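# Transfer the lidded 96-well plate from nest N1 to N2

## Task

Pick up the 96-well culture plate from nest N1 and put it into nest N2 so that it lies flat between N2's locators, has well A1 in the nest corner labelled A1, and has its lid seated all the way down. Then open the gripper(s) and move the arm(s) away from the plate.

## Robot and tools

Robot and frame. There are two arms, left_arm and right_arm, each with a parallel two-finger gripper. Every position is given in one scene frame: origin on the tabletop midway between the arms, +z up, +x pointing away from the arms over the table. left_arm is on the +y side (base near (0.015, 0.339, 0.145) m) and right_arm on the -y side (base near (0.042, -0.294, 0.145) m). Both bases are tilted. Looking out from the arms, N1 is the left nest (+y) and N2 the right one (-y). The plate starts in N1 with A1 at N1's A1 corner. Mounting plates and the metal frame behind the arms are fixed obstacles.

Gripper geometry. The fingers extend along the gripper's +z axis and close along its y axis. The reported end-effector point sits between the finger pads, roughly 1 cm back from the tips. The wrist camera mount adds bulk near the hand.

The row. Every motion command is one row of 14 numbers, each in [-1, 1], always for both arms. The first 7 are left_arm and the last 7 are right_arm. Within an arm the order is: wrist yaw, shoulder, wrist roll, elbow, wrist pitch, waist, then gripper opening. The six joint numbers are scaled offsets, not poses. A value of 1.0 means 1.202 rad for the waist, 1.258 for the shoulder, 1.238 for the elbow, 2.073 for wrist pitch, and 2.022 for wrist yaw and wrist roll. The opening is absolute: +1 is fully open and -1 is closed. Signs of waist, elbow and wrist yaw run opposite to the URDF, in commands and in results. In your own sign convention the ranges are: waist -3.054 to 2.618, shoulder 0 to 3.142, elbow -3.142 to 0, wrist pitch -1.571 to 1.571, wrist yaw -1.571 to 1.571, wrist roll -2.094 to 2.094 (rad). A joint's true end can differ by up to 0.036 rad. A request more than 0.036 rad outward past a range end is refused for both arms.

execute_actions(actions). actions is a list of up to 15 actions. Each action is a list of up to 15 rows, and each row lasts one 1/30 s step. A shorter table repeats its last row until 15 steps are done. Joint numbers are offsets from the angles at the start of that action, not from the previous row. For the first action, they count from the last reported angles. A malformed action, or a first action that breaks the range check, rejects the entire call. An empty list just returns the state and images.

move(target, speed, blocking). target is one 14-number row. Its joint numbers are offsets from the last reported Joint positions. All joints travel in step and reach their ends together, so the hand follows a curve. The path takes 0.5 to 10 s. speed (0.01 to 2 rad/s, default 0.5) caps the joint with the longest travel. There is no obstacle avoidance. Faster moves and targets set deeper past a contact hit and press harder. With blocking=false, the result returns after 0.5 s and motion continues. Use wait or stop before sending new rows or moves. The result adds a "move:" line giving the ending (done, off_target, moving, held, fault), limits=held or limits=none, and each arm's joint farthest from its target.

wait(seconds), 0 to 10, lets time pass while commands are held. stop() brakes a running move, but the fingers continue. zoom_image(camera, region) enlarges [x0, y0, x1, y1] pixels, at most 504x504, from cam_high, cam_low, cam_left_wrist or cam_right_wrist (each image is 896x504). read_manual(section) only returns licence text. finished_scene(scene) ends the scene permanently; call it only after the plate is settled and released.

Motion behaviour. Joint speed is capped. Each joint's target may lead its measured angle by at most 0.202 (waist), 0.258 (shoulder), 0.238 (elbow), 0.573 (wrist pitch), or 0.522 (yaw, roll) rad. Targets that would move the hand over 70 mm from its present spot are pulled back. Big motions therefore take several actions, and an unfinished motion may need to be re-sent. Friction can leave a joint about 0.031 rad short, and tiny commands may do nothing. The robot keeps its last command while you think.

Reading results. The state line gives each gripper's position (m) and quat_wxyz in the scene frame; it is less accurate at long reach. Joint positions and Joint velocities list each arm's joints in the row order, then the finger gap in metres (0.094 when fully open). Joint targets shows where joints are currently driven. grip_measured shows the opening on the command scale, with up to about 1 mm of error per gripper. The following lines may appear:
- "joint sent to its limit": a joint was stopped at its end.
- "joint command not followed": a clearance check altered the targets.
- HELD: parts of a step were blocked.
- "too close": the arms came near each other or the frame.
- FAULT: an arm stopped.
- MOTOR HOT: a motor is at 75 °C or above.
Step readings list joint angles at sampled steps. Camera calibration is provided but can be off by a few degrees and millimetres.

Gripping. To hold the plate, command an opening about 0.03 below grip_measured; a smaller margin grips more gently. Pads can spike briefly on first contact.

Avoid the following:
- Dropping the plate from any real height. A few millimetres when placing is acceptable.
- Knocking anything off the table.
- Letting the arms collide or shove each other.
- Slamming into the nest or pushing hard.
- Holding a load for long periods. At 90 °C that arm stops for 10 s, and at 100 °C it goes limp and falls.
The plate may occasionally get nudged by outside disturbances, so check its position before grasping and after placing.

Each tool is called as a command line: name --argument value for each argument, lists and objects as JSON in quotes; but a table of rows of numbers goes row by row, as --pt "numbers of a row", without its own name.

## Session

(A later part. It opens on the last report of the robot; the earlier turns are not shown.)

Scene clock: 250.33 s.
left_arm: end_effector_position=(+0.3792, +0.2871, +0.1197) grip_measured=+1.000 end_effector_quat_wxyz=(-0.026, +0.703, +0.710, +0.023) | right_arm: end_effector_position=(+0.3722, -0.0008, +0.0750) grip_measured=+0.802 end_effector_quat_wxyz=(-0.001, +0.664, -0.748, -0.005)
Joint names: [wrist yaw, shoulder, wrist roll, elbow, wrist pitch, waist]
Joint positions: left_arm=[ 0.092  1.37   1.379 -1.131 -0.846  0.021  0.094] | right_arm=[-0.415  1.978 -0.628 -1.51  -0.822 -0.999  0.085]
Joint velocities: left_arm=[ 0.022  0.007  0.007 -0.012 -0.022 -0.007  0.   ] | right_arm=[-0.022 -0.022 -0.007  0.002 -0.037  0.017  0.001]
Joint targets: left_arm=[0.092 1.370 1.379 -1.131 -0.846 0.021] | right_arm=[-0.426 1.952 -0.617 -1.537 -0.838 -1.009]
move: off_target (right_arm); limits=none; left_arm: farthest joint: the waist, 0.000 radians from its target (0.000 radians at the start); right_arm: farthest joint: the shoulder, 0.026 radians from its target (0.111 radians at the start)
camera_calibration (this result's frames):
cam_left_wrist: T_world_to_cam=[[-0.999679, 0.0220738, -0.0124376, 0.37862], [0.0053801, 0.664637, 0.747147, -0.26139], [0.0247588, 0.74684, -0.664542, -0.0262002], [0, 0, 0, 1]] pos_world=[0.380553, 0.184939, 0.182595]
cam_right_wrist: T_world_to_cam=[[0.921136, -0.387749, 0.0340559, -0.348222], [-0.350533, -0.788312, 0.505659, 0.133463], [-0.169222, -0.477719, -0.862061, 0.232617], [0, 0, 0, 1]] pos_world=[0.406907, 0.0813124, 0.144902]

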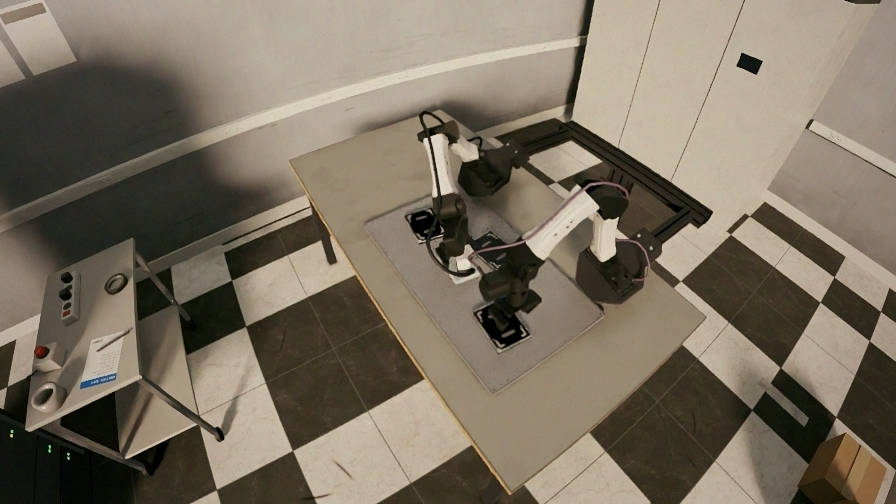

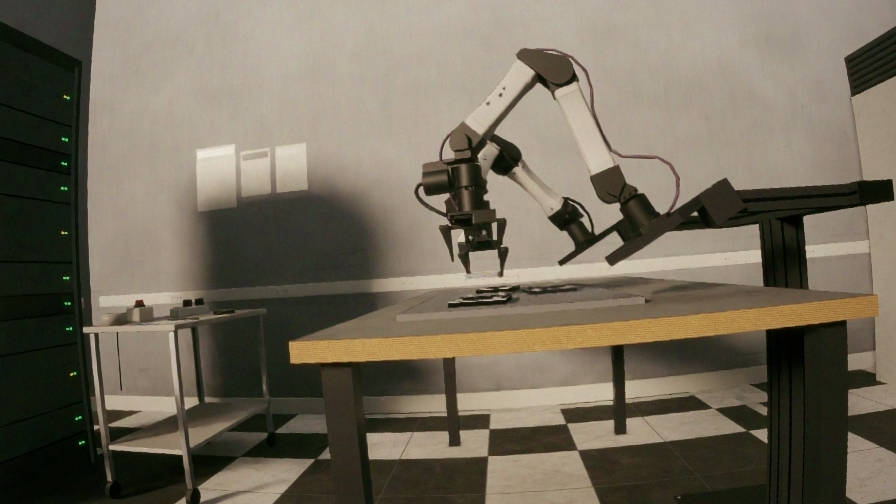

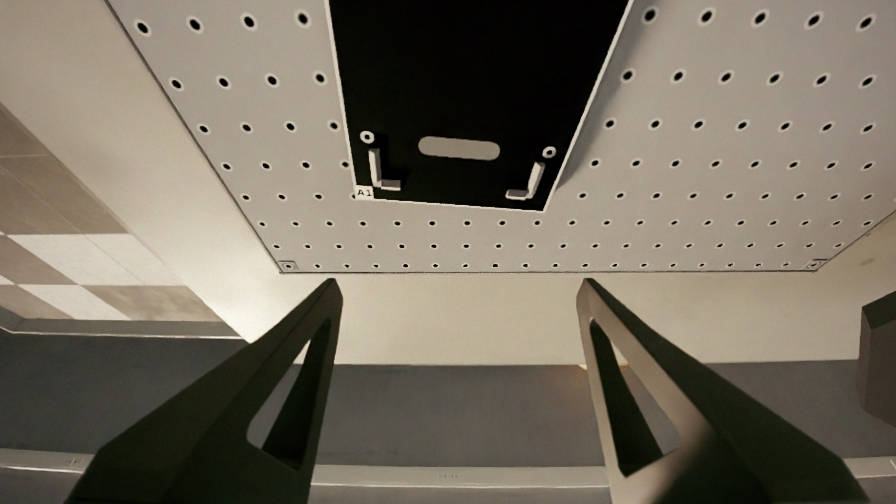

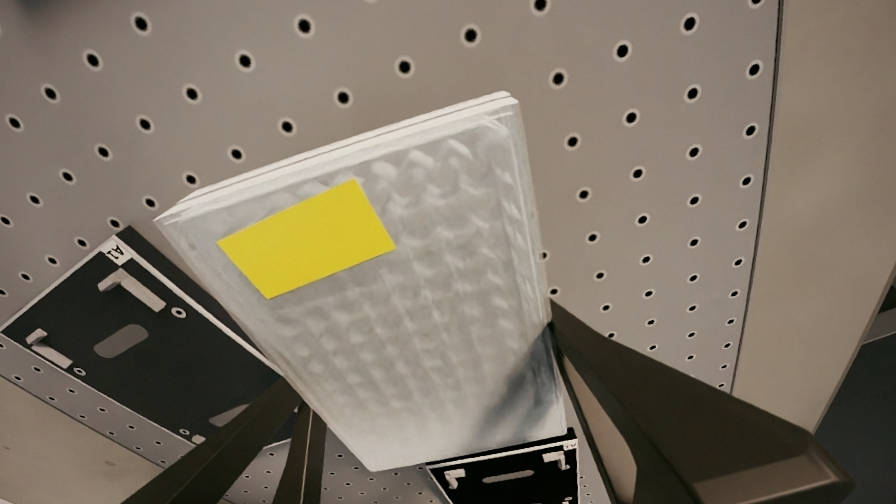

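move --target '[0,0,0,0,0,0,1,0.143,-0.575,-0.347,0.62,0.128,0.623,0.72]' --speed 0.4

Scene clock: 258.43 s.
left_arm: end_effector_position=(+0.3792, +0.2871, +0.1197) grip_measured=+1.000 end_effector_quat_wxyz=(-0.026, +0.703, +0.710, +0.023) | right_arm: end_effector_position=(+0.3443, -0.2739, +0.0735) grip_measured=+0.802 end_effector_quat_wxyz=(+0.003, +0.655, -0.755, -0.002)
Joint names: [wrist yaw, shoulder, wrist roll, elbow, wrist pitch, waist]
Joint positions: left_arm=[ 0.092  1.37   1.379 -1.131 -0.846  0.021  0.094] | right_arm=[-0.136  1.279 -1.318 -0.761 -0.573 -0.256  0.085]
Joint velocities: left_arm=[ 0.007  0.007  0.037  0.007 -0.066  0.017  0.   ] | right_arm=[ 0.007  0.022 -0.051  0.012  0.051  0.012  0.   ]
Joint targets: left_arm=[0.092 1.370 1.379 -1.131 -0.846 0.021] | right_arm=[-0.126 1.255 -1.329 -0.743 -0.556 -0.250]
move: off_target (right_arm); limits=none; left_arm: farthest joint: the waist, 0.000 radians from its target (0.000 radians at the start); right_arm: farthest joint: the shoulder, 0.025 radians from its target (0.723 radians at the start)
camera_calibration (this result's frames):
cam_left_wrist: T_world_to_cam=[[-0.999679, 0.0220738, -0.0124376, 0.37862], [0.0053801, 0.664637, 0.747147, -0.26139], [0.0247588, 0.74684, -0.664542, -0.0262002], [0, 0, 0, 1]] pos_world=[0.380553, 0.184939, 0.182595]
cam_right_wrist: T_world_to_cam=[[0.911927, -0.408642, 0.0374375, -0.431114], [-0.368188, -0.774528, 0.514339, -0.0816581], [-0.181184, -0.482823, -0.856769, 0.0984279], [0, 0, 0, 1]] pos_world=[0.380913, -0.191895, 0.14247]

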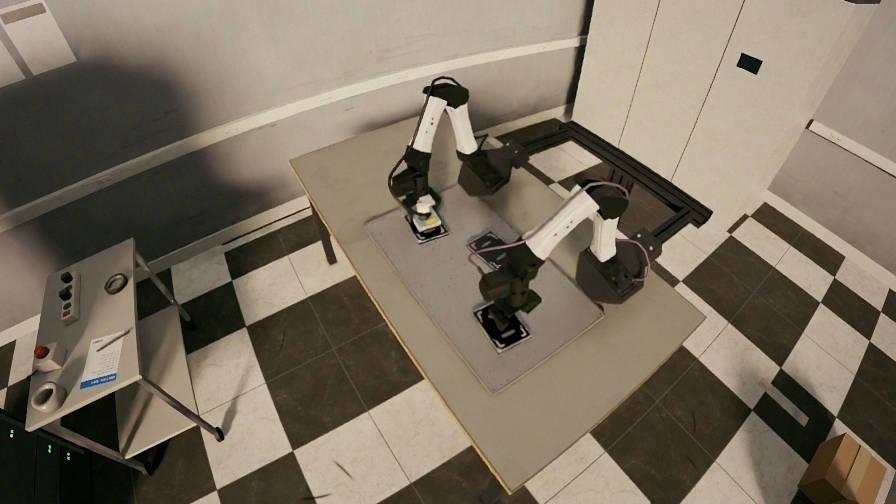

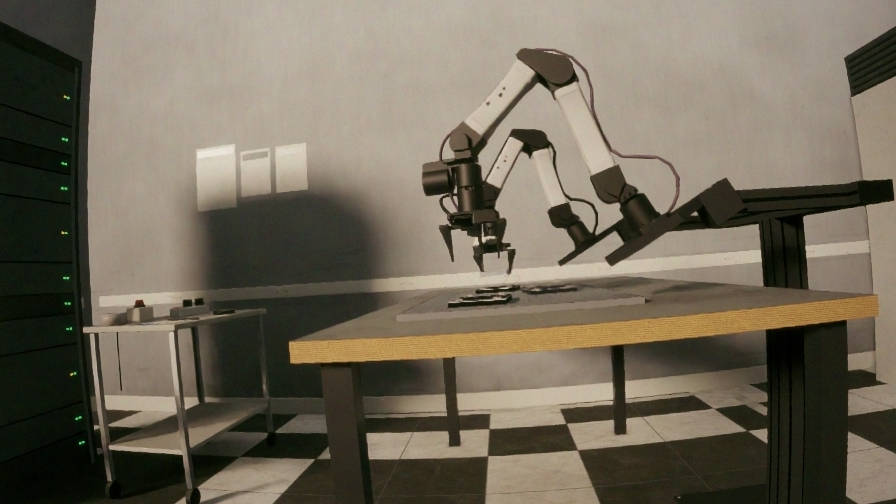

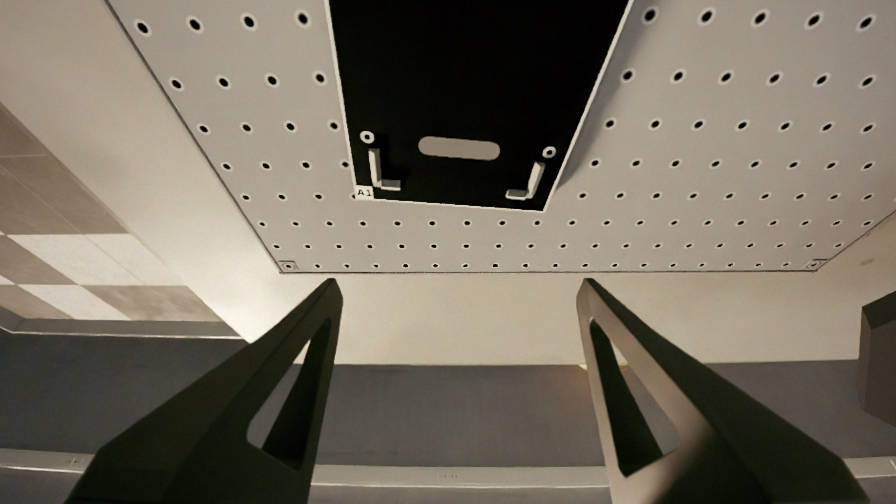

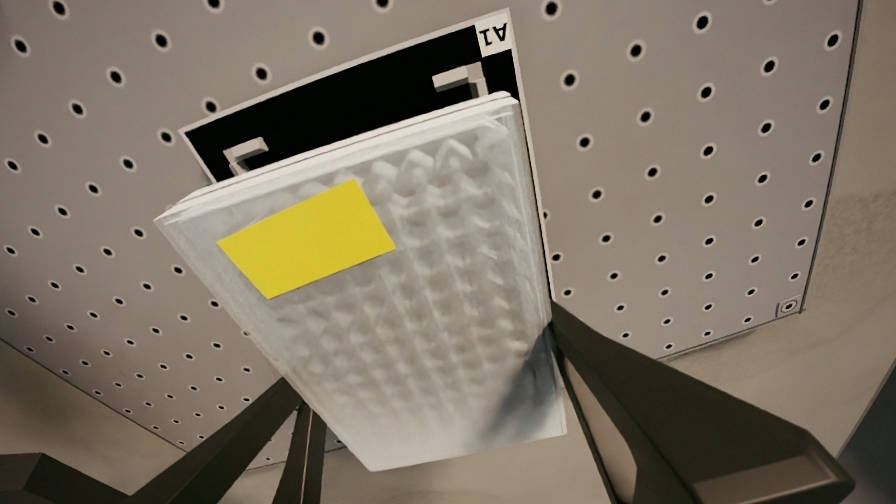

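execute_actions --actions '[]'

Scene clock: 268.03 s.
left_arm: end_effector_position=(+0.3792, +0.2871, +0.1197) grip_measured=+1.000 end_effector_quat_wxyz=(-0.026, +0.703, +0.710, +0.023) | right_arm: end_effector_position=(+0.3443, -0.2739, +0.0735) grip_measured=+0.802 end_effector_quat_wxyz=(+0.002, +0.655, -0.755, -0.002)
Joint names: [wrist yaw, shoulder, wrist roll, elbow, wrist pitch, waist]
Joint positions: left_arm=[ 0.092  1.37   1.379 -1.131 -0.846  0.021  0.094] | right_arm=[-0.136  1.279 -1.319 -0.761 -0.572 -0.256  0.085]
Joint velocities: left_arm=[ 0.037 -0.007  0.022  0.017 -0.022 -0.007  0.   ] | right_arm=[ 0.007  0.012  0.022  0.007 -0.007  0.002 -0.001]
Joint targets: left_arm=[0.092 1.370 1.379 -1.131 -0.846 0.021] | right_arm=[-0.126 1.255 -1.329 -0.743 -0.556 -0.250]
camera_calibration (this result's frames):
cam_left_wrist: T_world_to_cam=[[-0.999679, 0.0220738, -0.0124376, 0.37862], [0.0053801, 0.664637, 0.747147, -0.26139], [0.0247588, 0.74684, -0.664542, -0.0262002], [0, 0, 0, 1]] pos_world=[0.380553, 0.184939, 0.182595]
cam_right_wrist: T_world_to_cam=[[0.912047, -0.408343, 0.0377619, -0.431178], [-0.368125, -0.774672, 0.514167, -0.081664], [-0.180703, -0.482846, -0.856858, 0.0982841], [0, 0, 0, 1]] pos_world=[0.380953, -0.191875, 0.142487]

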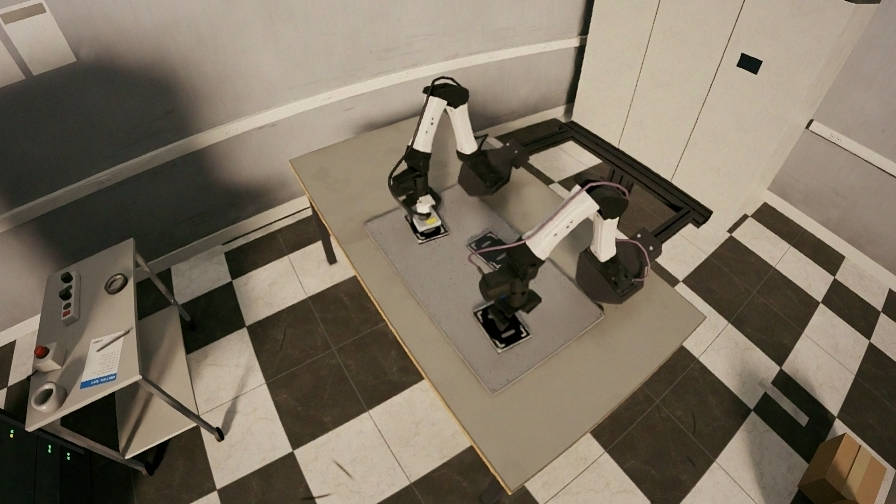

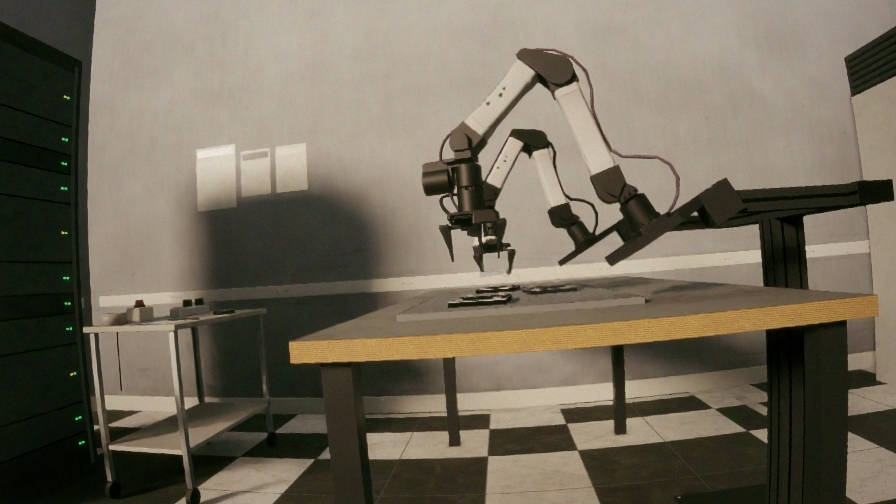

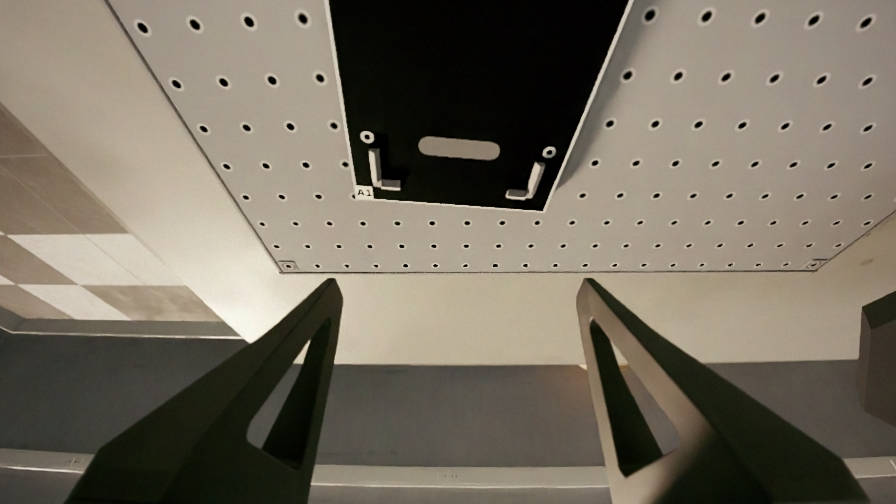

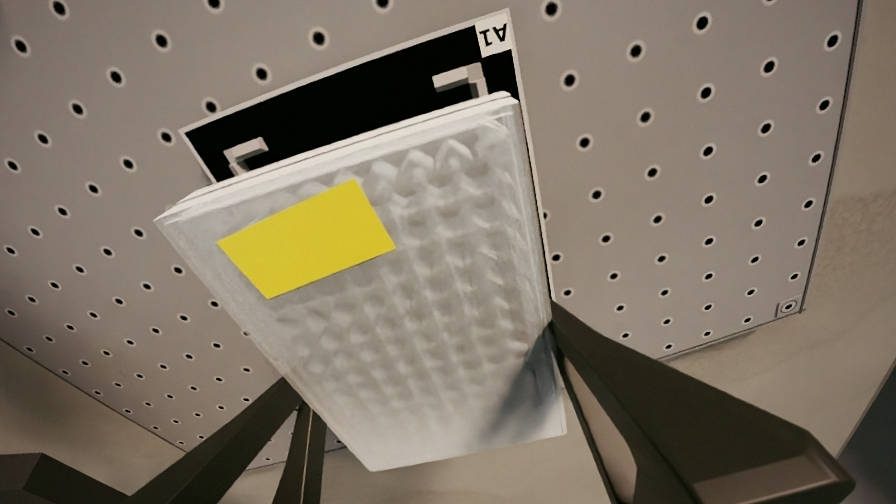

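move --target '[0,0,0,0,0,0,1, -0.002,0.05,0,0.048,0.048,-0.012,0.72]' --speed 0.08

Scene clock: 272.97 s.
left_arm: end_effector_position=(+0.3792, +0.2871, +0.1197) grip_measured=+1.000 end_effector_quat_wxyz=(-0.026, +0.703, +0.710, +0.023) | right_arm: end_effector_position=(+0.3391, -0.2701, +0.0557) grip_measured=+0.802 end_effector_quat_wxyz=(+0.003, +0.658, -0.753, -0.004)
Joint names: [wrist yaw, shoulder, wrist roll, elbow, wrist pitch, waist]
Joint positions: left_arm=[ 0.092  1.37   1.379 -1.131 -0.846  0.021  0.094] | right_arm=[-0.136  1.328 -1.319 -0.722 -0.49  -0.262  0.085]
Joint velocities: left_arm=[-0.022  0.007 -0.022  0.007 -0.022  0.012  0.   ] | right_arm=[0.037 0.007 0.081 0.012 0.022 0.027 0.001]
Joint targets: left_arm=[0.092 1.370 1.379 -1.131 -0.846 0.021] | right_arm=[-0.140 1.342 -1.319 -0.702 -0.473 -0.270]
move: done; limits=none; left_arm: farthest joint: the waist, 0.000 radians from its target (0.000 radians at the start); right_arm: farthest joint: the elbow, 0.020 radians from its target (0.060 radians at the start)
camera_calibration (this result's frames):
cam_left_wrist: T_world_to_cam=[[-0.999679, 0.0220738, -0.0124376, 0.37862], [0.0053801, 0.664637, 0.747147, -0.26139], [0.0247588, 0.74684, -0.664542, -0.0262002], [0, 0, 0, 1]] pos_world=[0.380553, 0.184939, 0.182595]
cam_right_wrist: T_world_to_cam=[[0.914682, -0.402873, 0.0323968, -0.423344], [-0.360916, -0.778079, 0.514133, -0.0749047], [-0.181923, -0.481961, -0.857099, 0.084597], [0, 0, 0, 1]] pos_world=[0.375581, -0.188064, 0.124734]

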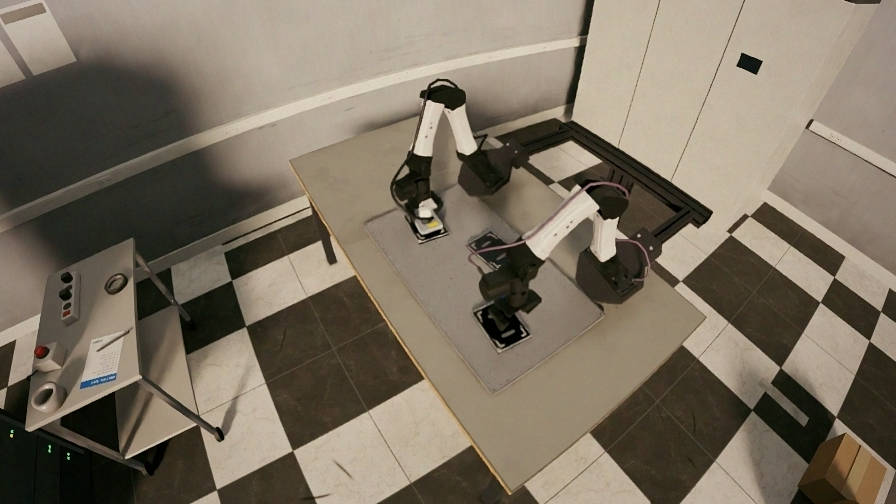

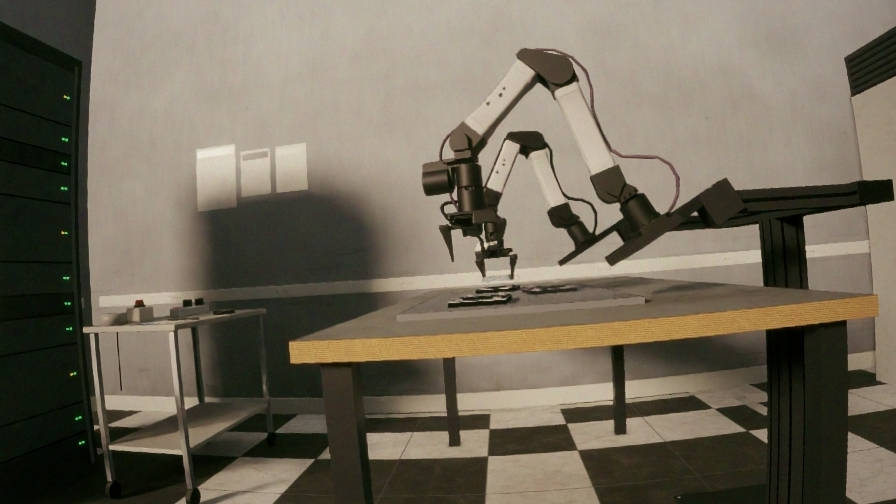

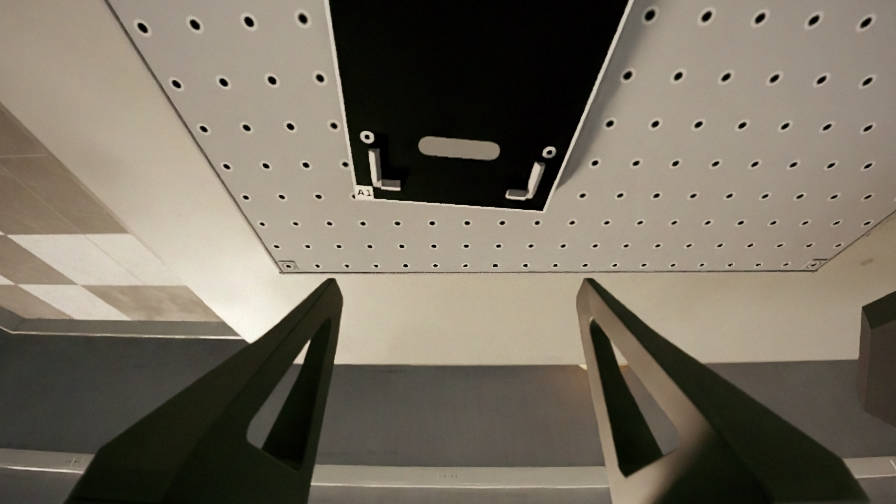

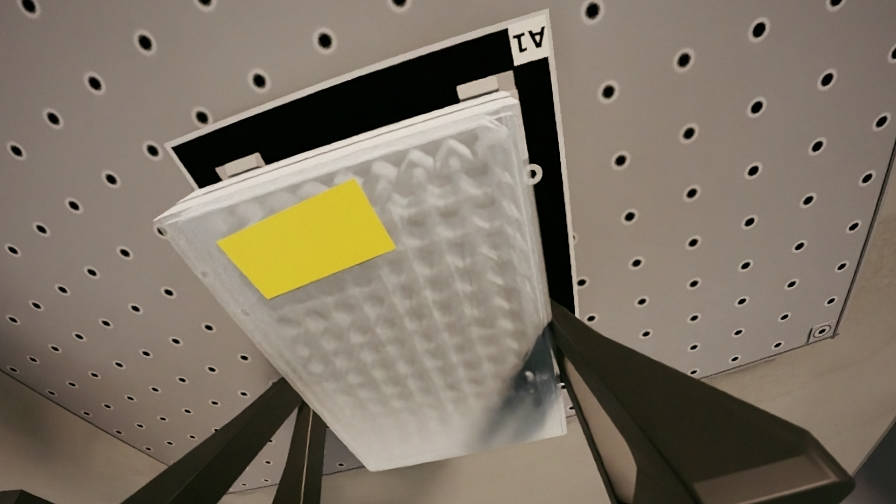

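move --target '[0,0,0,0,0,0,1, -0.001,0.022,0,0.024,0.024,-0.004,0.72]' --speed 0.05

zoom_image --camera "cam_right_wrist" --region '[120,20,620,320]'

zoom_image --camera "cam_high" --region '[440,270,580,370]'

Scene clock: 283.30 s.
left_arm: end_effector_position=(+0.3792, +0.2871, +0.1197) grip_measured=+1.000 end_effector_quat_wxyz=(-0.026, +0.703, +0.710, +0.023) | right_arm: end_effector_position=(+0.3446, -0.2691, +0.0526) grip_measured=+0.802 end_effector_quat_wxyz=(-0.004, +0.657, -0.754, +0.001)
Joint names: [wrist yaw, shoulder, wrist roll, elbow, wrist pitch, waist]
Joint positions: left_arm=[ 0.092  1.37   1.379 -1.131 -0.846  0.021  0.094] | right_arm=[-0.136  1.341 -1.319 -0.722 -0.457 -0.262  0.085]
Joint velocities: left_arm=[ 0.081 -0.017  0.022  0.002 -0.051 -0.012  0.   ] | right_arm=[ 0.022 -0.007  0.022 -0.002 -0.037  0.022 -0.   ]
Joint targets: left_arm=[0.092 1.370 1.379 -1.131 -0.846 0.021] | right_arm=[-0.138 1.355 -1.319 -0.692 -0.440 -0.267]
move: off_target (right_arm); limits=none; left_arm: farthest joint: the waist, 0.000 radians from its target (0.000 radians at the start); right_arm: farthest joint: the elbow, 0.029 radians from its target (0.029 radians at the start)
camera_calibration (this result's frames):
cam_left_wrist: T_world_to_cam=[[-0.999679, 0.0220738, -0.0124376, 0.37862], [0.0053801, 0.664637, 0.747147, -0.26139], [0.0247588, 0.74684, -0.664542, -0.0262002], [0, 0, 0, 1]] pos_world=[0.380553, 0.184939, 0.182595]
cam_right_wrist: T_world_to_cam=[[0.912856, -0.405372, 0.0486609, -0.428705], [-0.372535, -0.778225, 0.505552, -0.0660688], [-0.167068, -0.479624, -0.861423, 0.0791613], [0, 0, 0, 1]] pos_world=[0.379958, -0.187234, 0.122454]

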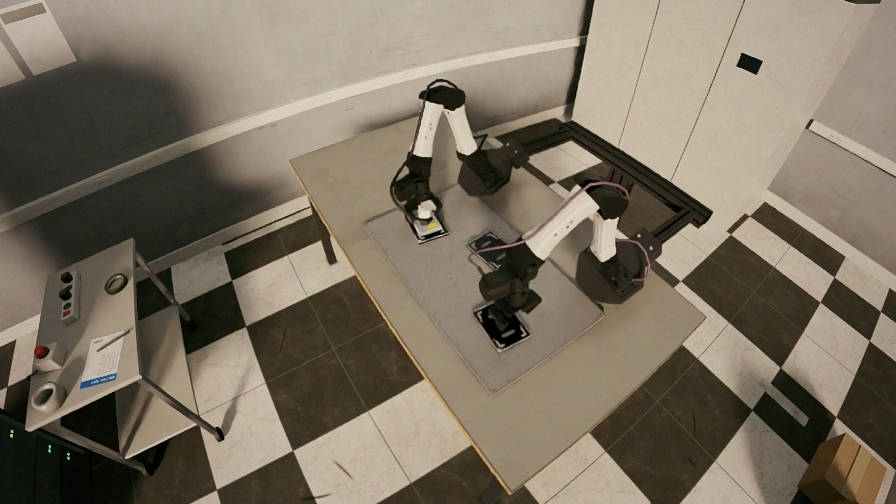

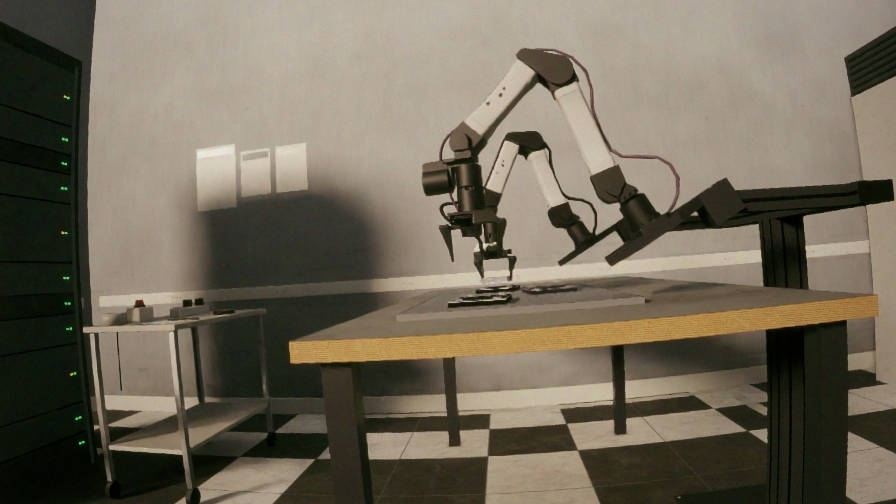

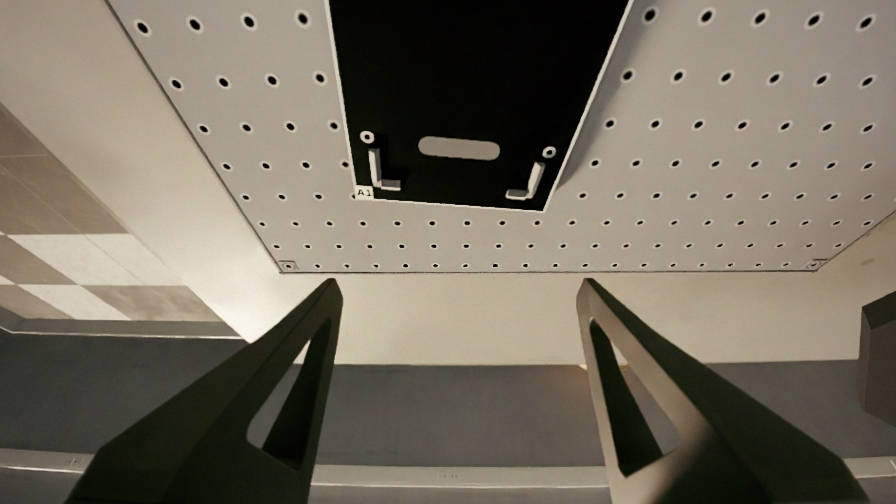

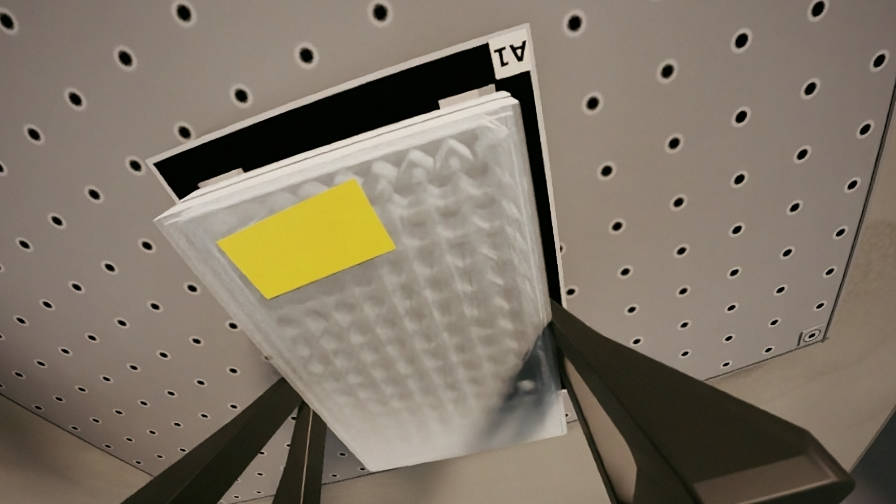

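Region (120, 20, 620, 320) of cam_right_wrist's 896x504 image, scaled by 1.008, with more detail than that image has; it fills the top 302 rows of this view, and the rest is white.

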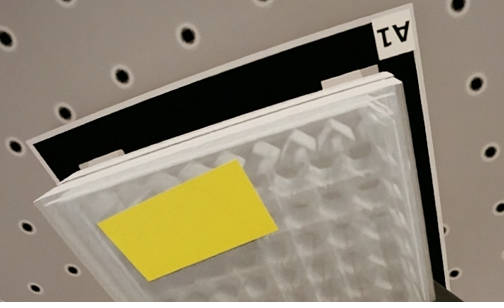

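Region (440, 270, 580, 370) of cam_high's 896x504 image, scaled by 3.600, with more detail than that image has; it fills the top 360 rows of this view, and the rest is white.

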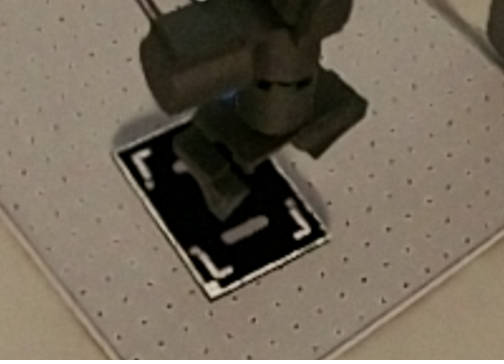

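move --target '[0,0,0,0,0,0,1, 0,0.011,0,0.036,0.008,-0.02,0.72]' --speed 0.03

Scene clock: 292.40 s.
left_arm: end_effector_position=(+0.3792, +0.2871, +0.1197) grip_measured=+1.000 end_effector_quat_wxyz=(-0.026, +0.703, +0.710, +0.023) | right_arm: end_effector_position=(+0.3346, -0.2649, +0.0492) grip_measured=+0.802 end_effector_quat_wxyz=(+0.001, +0.663, -0.749, -0.007)
Joint names: [wrist yaw, shoulder, wrist roll, elbow, wrist pitch, waist]
Joint positions: left_arm=[ 0.092  1.37   1.379 -1.131 -0.846  0.021  0.094] | right_arm=[-0.136  1.341 -1.319 -0.698 -0.454 -0.278  0.085]
Joint velocities: left_arm=[ 0.022 -0.002  0.037 -0.002 -0.022 -0.007  0.   ] | right_arm=[ 0.022  0.012 -0.051 -0.012 -0.022  0.012 -0.   ]
Joint targets: left_arm=[0.092 1.370 1.379 -1.131 -0.846 0.021] | right_arm=[-0.136 1.355 -1.319 -0.677 -0.440 -0.286]
move: done; limits=none; left_arm: farthest joint: the waist, 0.000 radians from its target (0.000 radians at the start); right_arm: farthest joint: the elbow, 0.020 radians from its target (0.044 radians at the start)
camera_calibration (this result's frames):
cam_left_wrist: T_world_to_cam=[[-0.999679, 0.0220738, -0.0124376, 0.37862], [0.0053801, 0.664637, 0.747147, -0.26139], [0.0247588, 0.74684, -0.664542, -0.0262002], [0, 0, 0, 1]] pos_world=[0.380553, 0.184939, 0.182595]
cam_right_wrist: T_world_to_cam=[[0.920248, -0.390277, 0.0287755, -0.415201], [-0.349567, -0.786745, 0.508759, -0.0750179], [-0.175918, -0.478243, -0.860428, 0.0798753], [0, 0, 0, 1]] pos_world=[0.369916, -0.182864, 0.118841]

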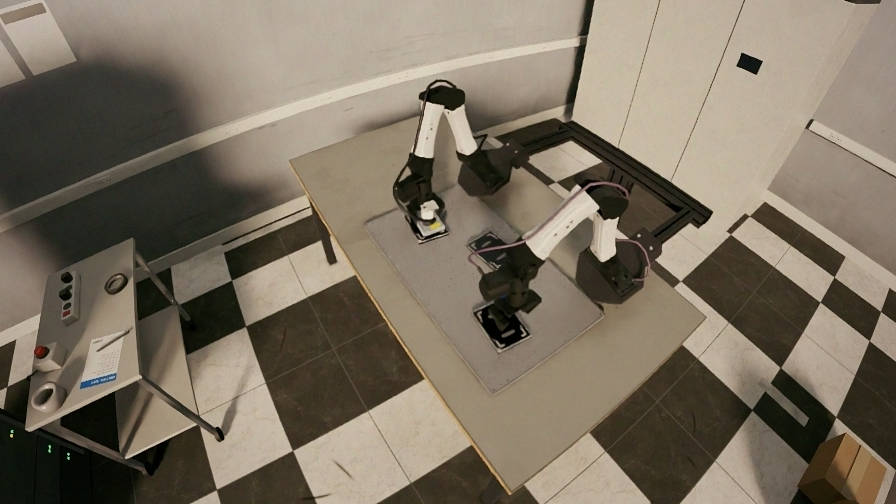

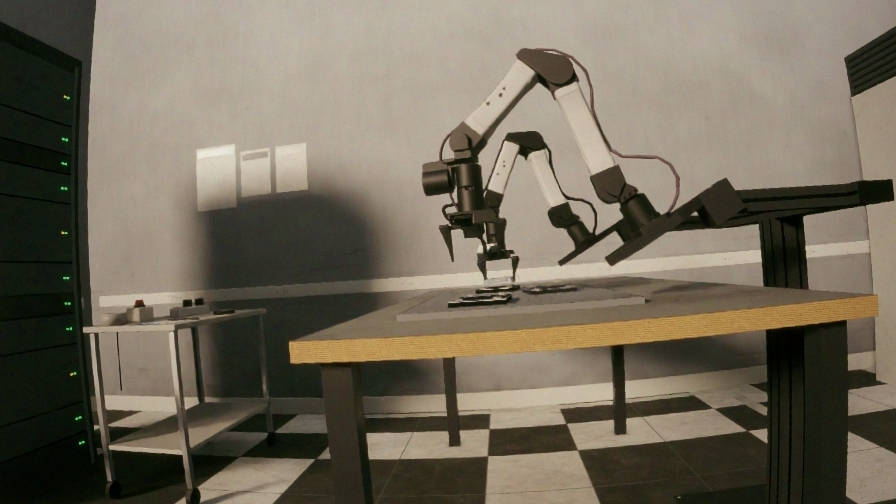

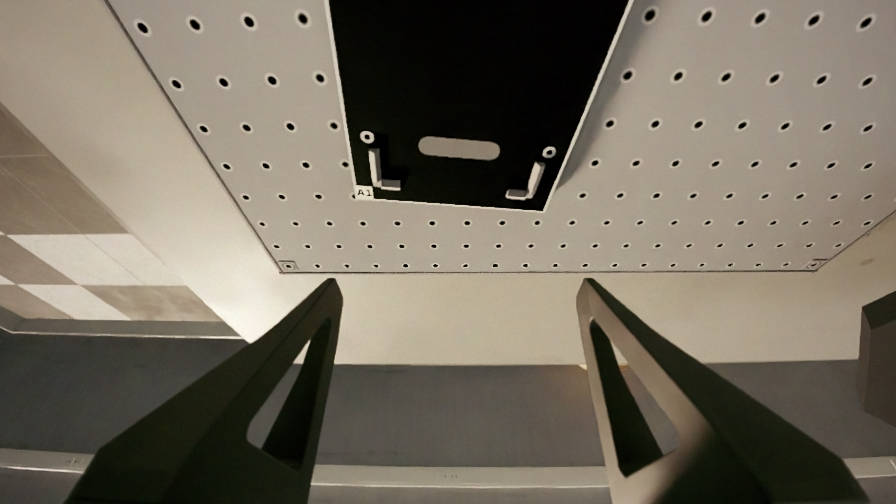

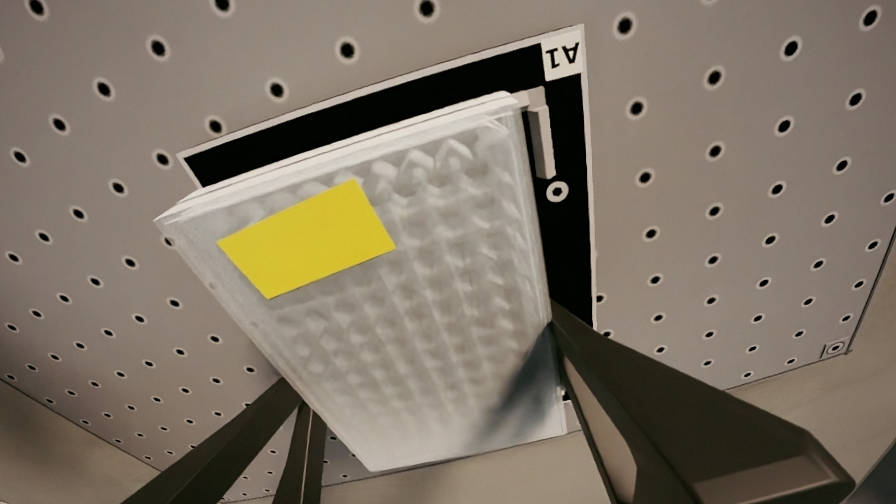

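move --target '[0,0,0,0,0,0,1, 0,0.011,0,0.012,0.021,0.032,0.72]' --speed 0.03

Scene clock: 298.20 s.
left_arm: end_effector_position=(+0.3792, +0.2871, +0.1197) grip_measured=+1.000 end_effector_quat_wxyz=(-0.026, +0.703, +0.710, +0.023) | right_arm: end_effector_position=(+0.3414, -0.2737, +0.0482) grip_measured=+0.802 end_effector_quat_wxyz=(-0.004, +0.651, -0.759, +0.005)
Joint names: [wrist yaw, shoulder, wrist roll, elbow, wrist pitch, waist]
Joint positions: left_arm=[ 0.092  1.37   1.379 -1.131 -0.846  0.021  0.094] | right_arm=[-0.136  1.341 -1.319 -0.698 -0.428 -0.246  0.085]
Joint velocities: left_arm=[ 0.037 -0.002 -0.125 -0.007 -0.125  0.007  0.   ] | right_arm=[-0.081  0.007 -0.051  0.007 -0.037  0.012 -0.   ]
Joint targets: left_arm=[0.092 1.370 1.379 -1.131 -0.846 0.021] | right_arm=[-0.136 1.355 -1.319 -0.683 -0.411 -0.239]
move: done; limits=none; left_arm: farthest joint: the waist, 0.000 radians from its target (0.000 radians at the start); right_arm: farthest joint: the wrist pitch, 0.017 radians from its target (0.043 radians at the start)
camera_calibration (this result's frames):
cam_left_wrist: T_world_to_cam=[[-0.999679, 0.0220738, -0.0124376, 0.37862], [0.0053801, 0.664637, 0.747147, -0.26139], [0.0247588, 0.74684, -0.664542, -0.0262002], [0, 0, 0, 1]] pos_world=[0.380553, 0.184939, 0.182595]
cam_right_wrist: T_world_to_cam=[[0.9067, -0.418132, 0.0553256, -0.429189], [-0.385826, -0.769258, 0.509294, -0.0619086], [-0.170392, -0.483123, -0.858812, 0.0727273], [0, 0, 0, 1]] pos_world=[0.377652, -0.191945, 0.117734]

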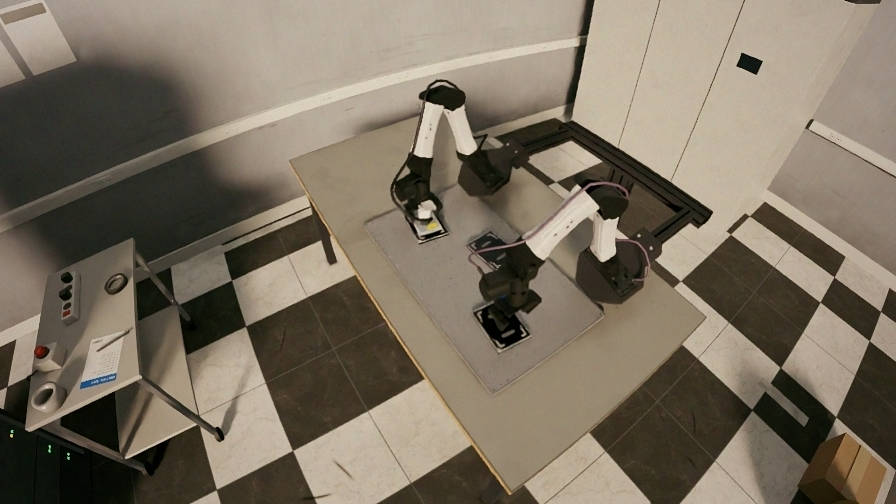

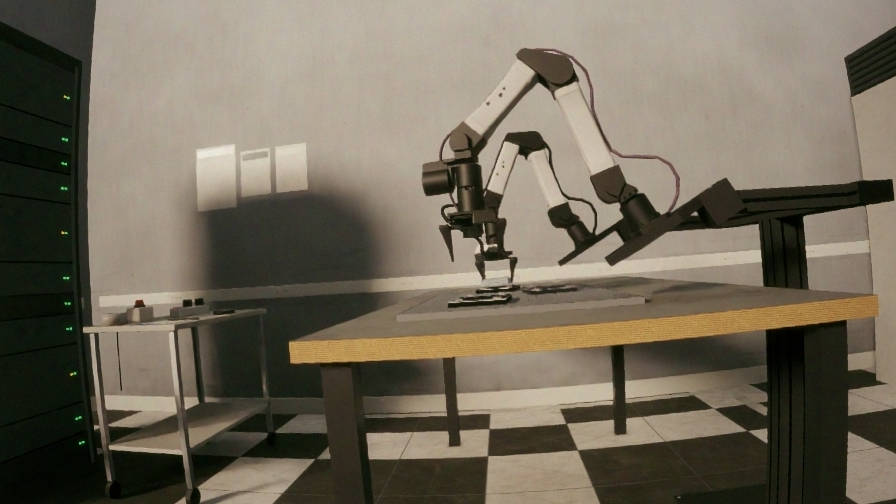

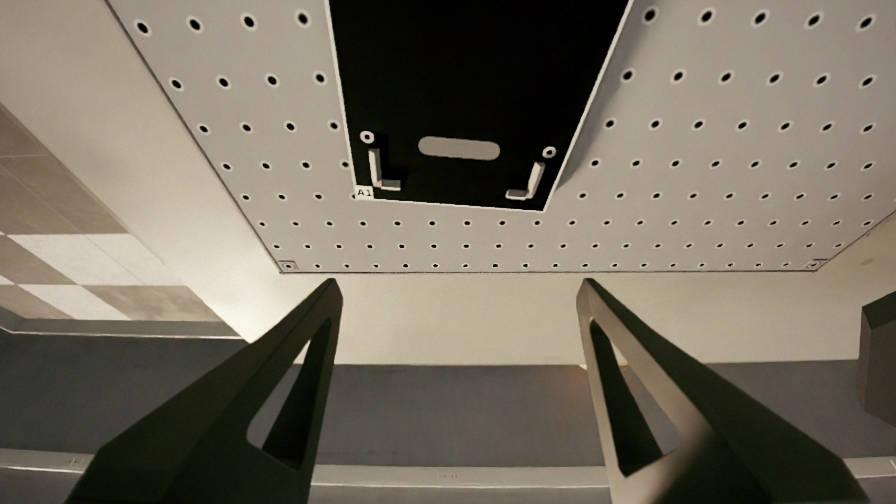

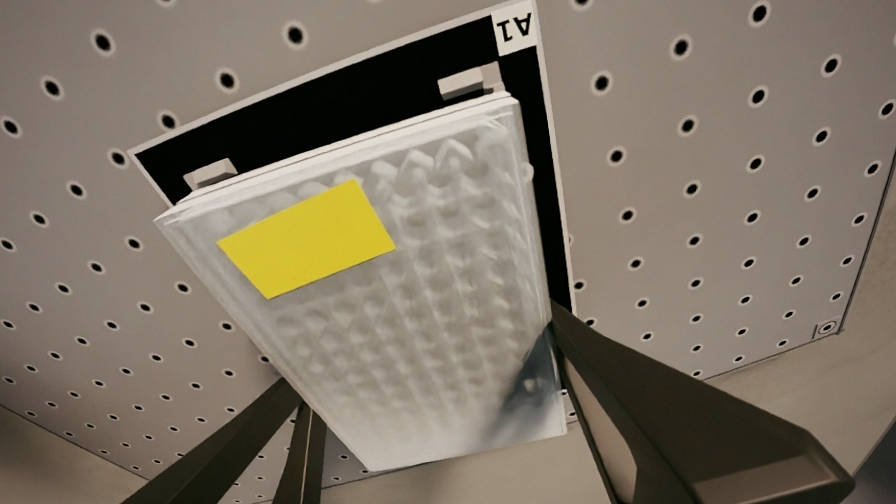

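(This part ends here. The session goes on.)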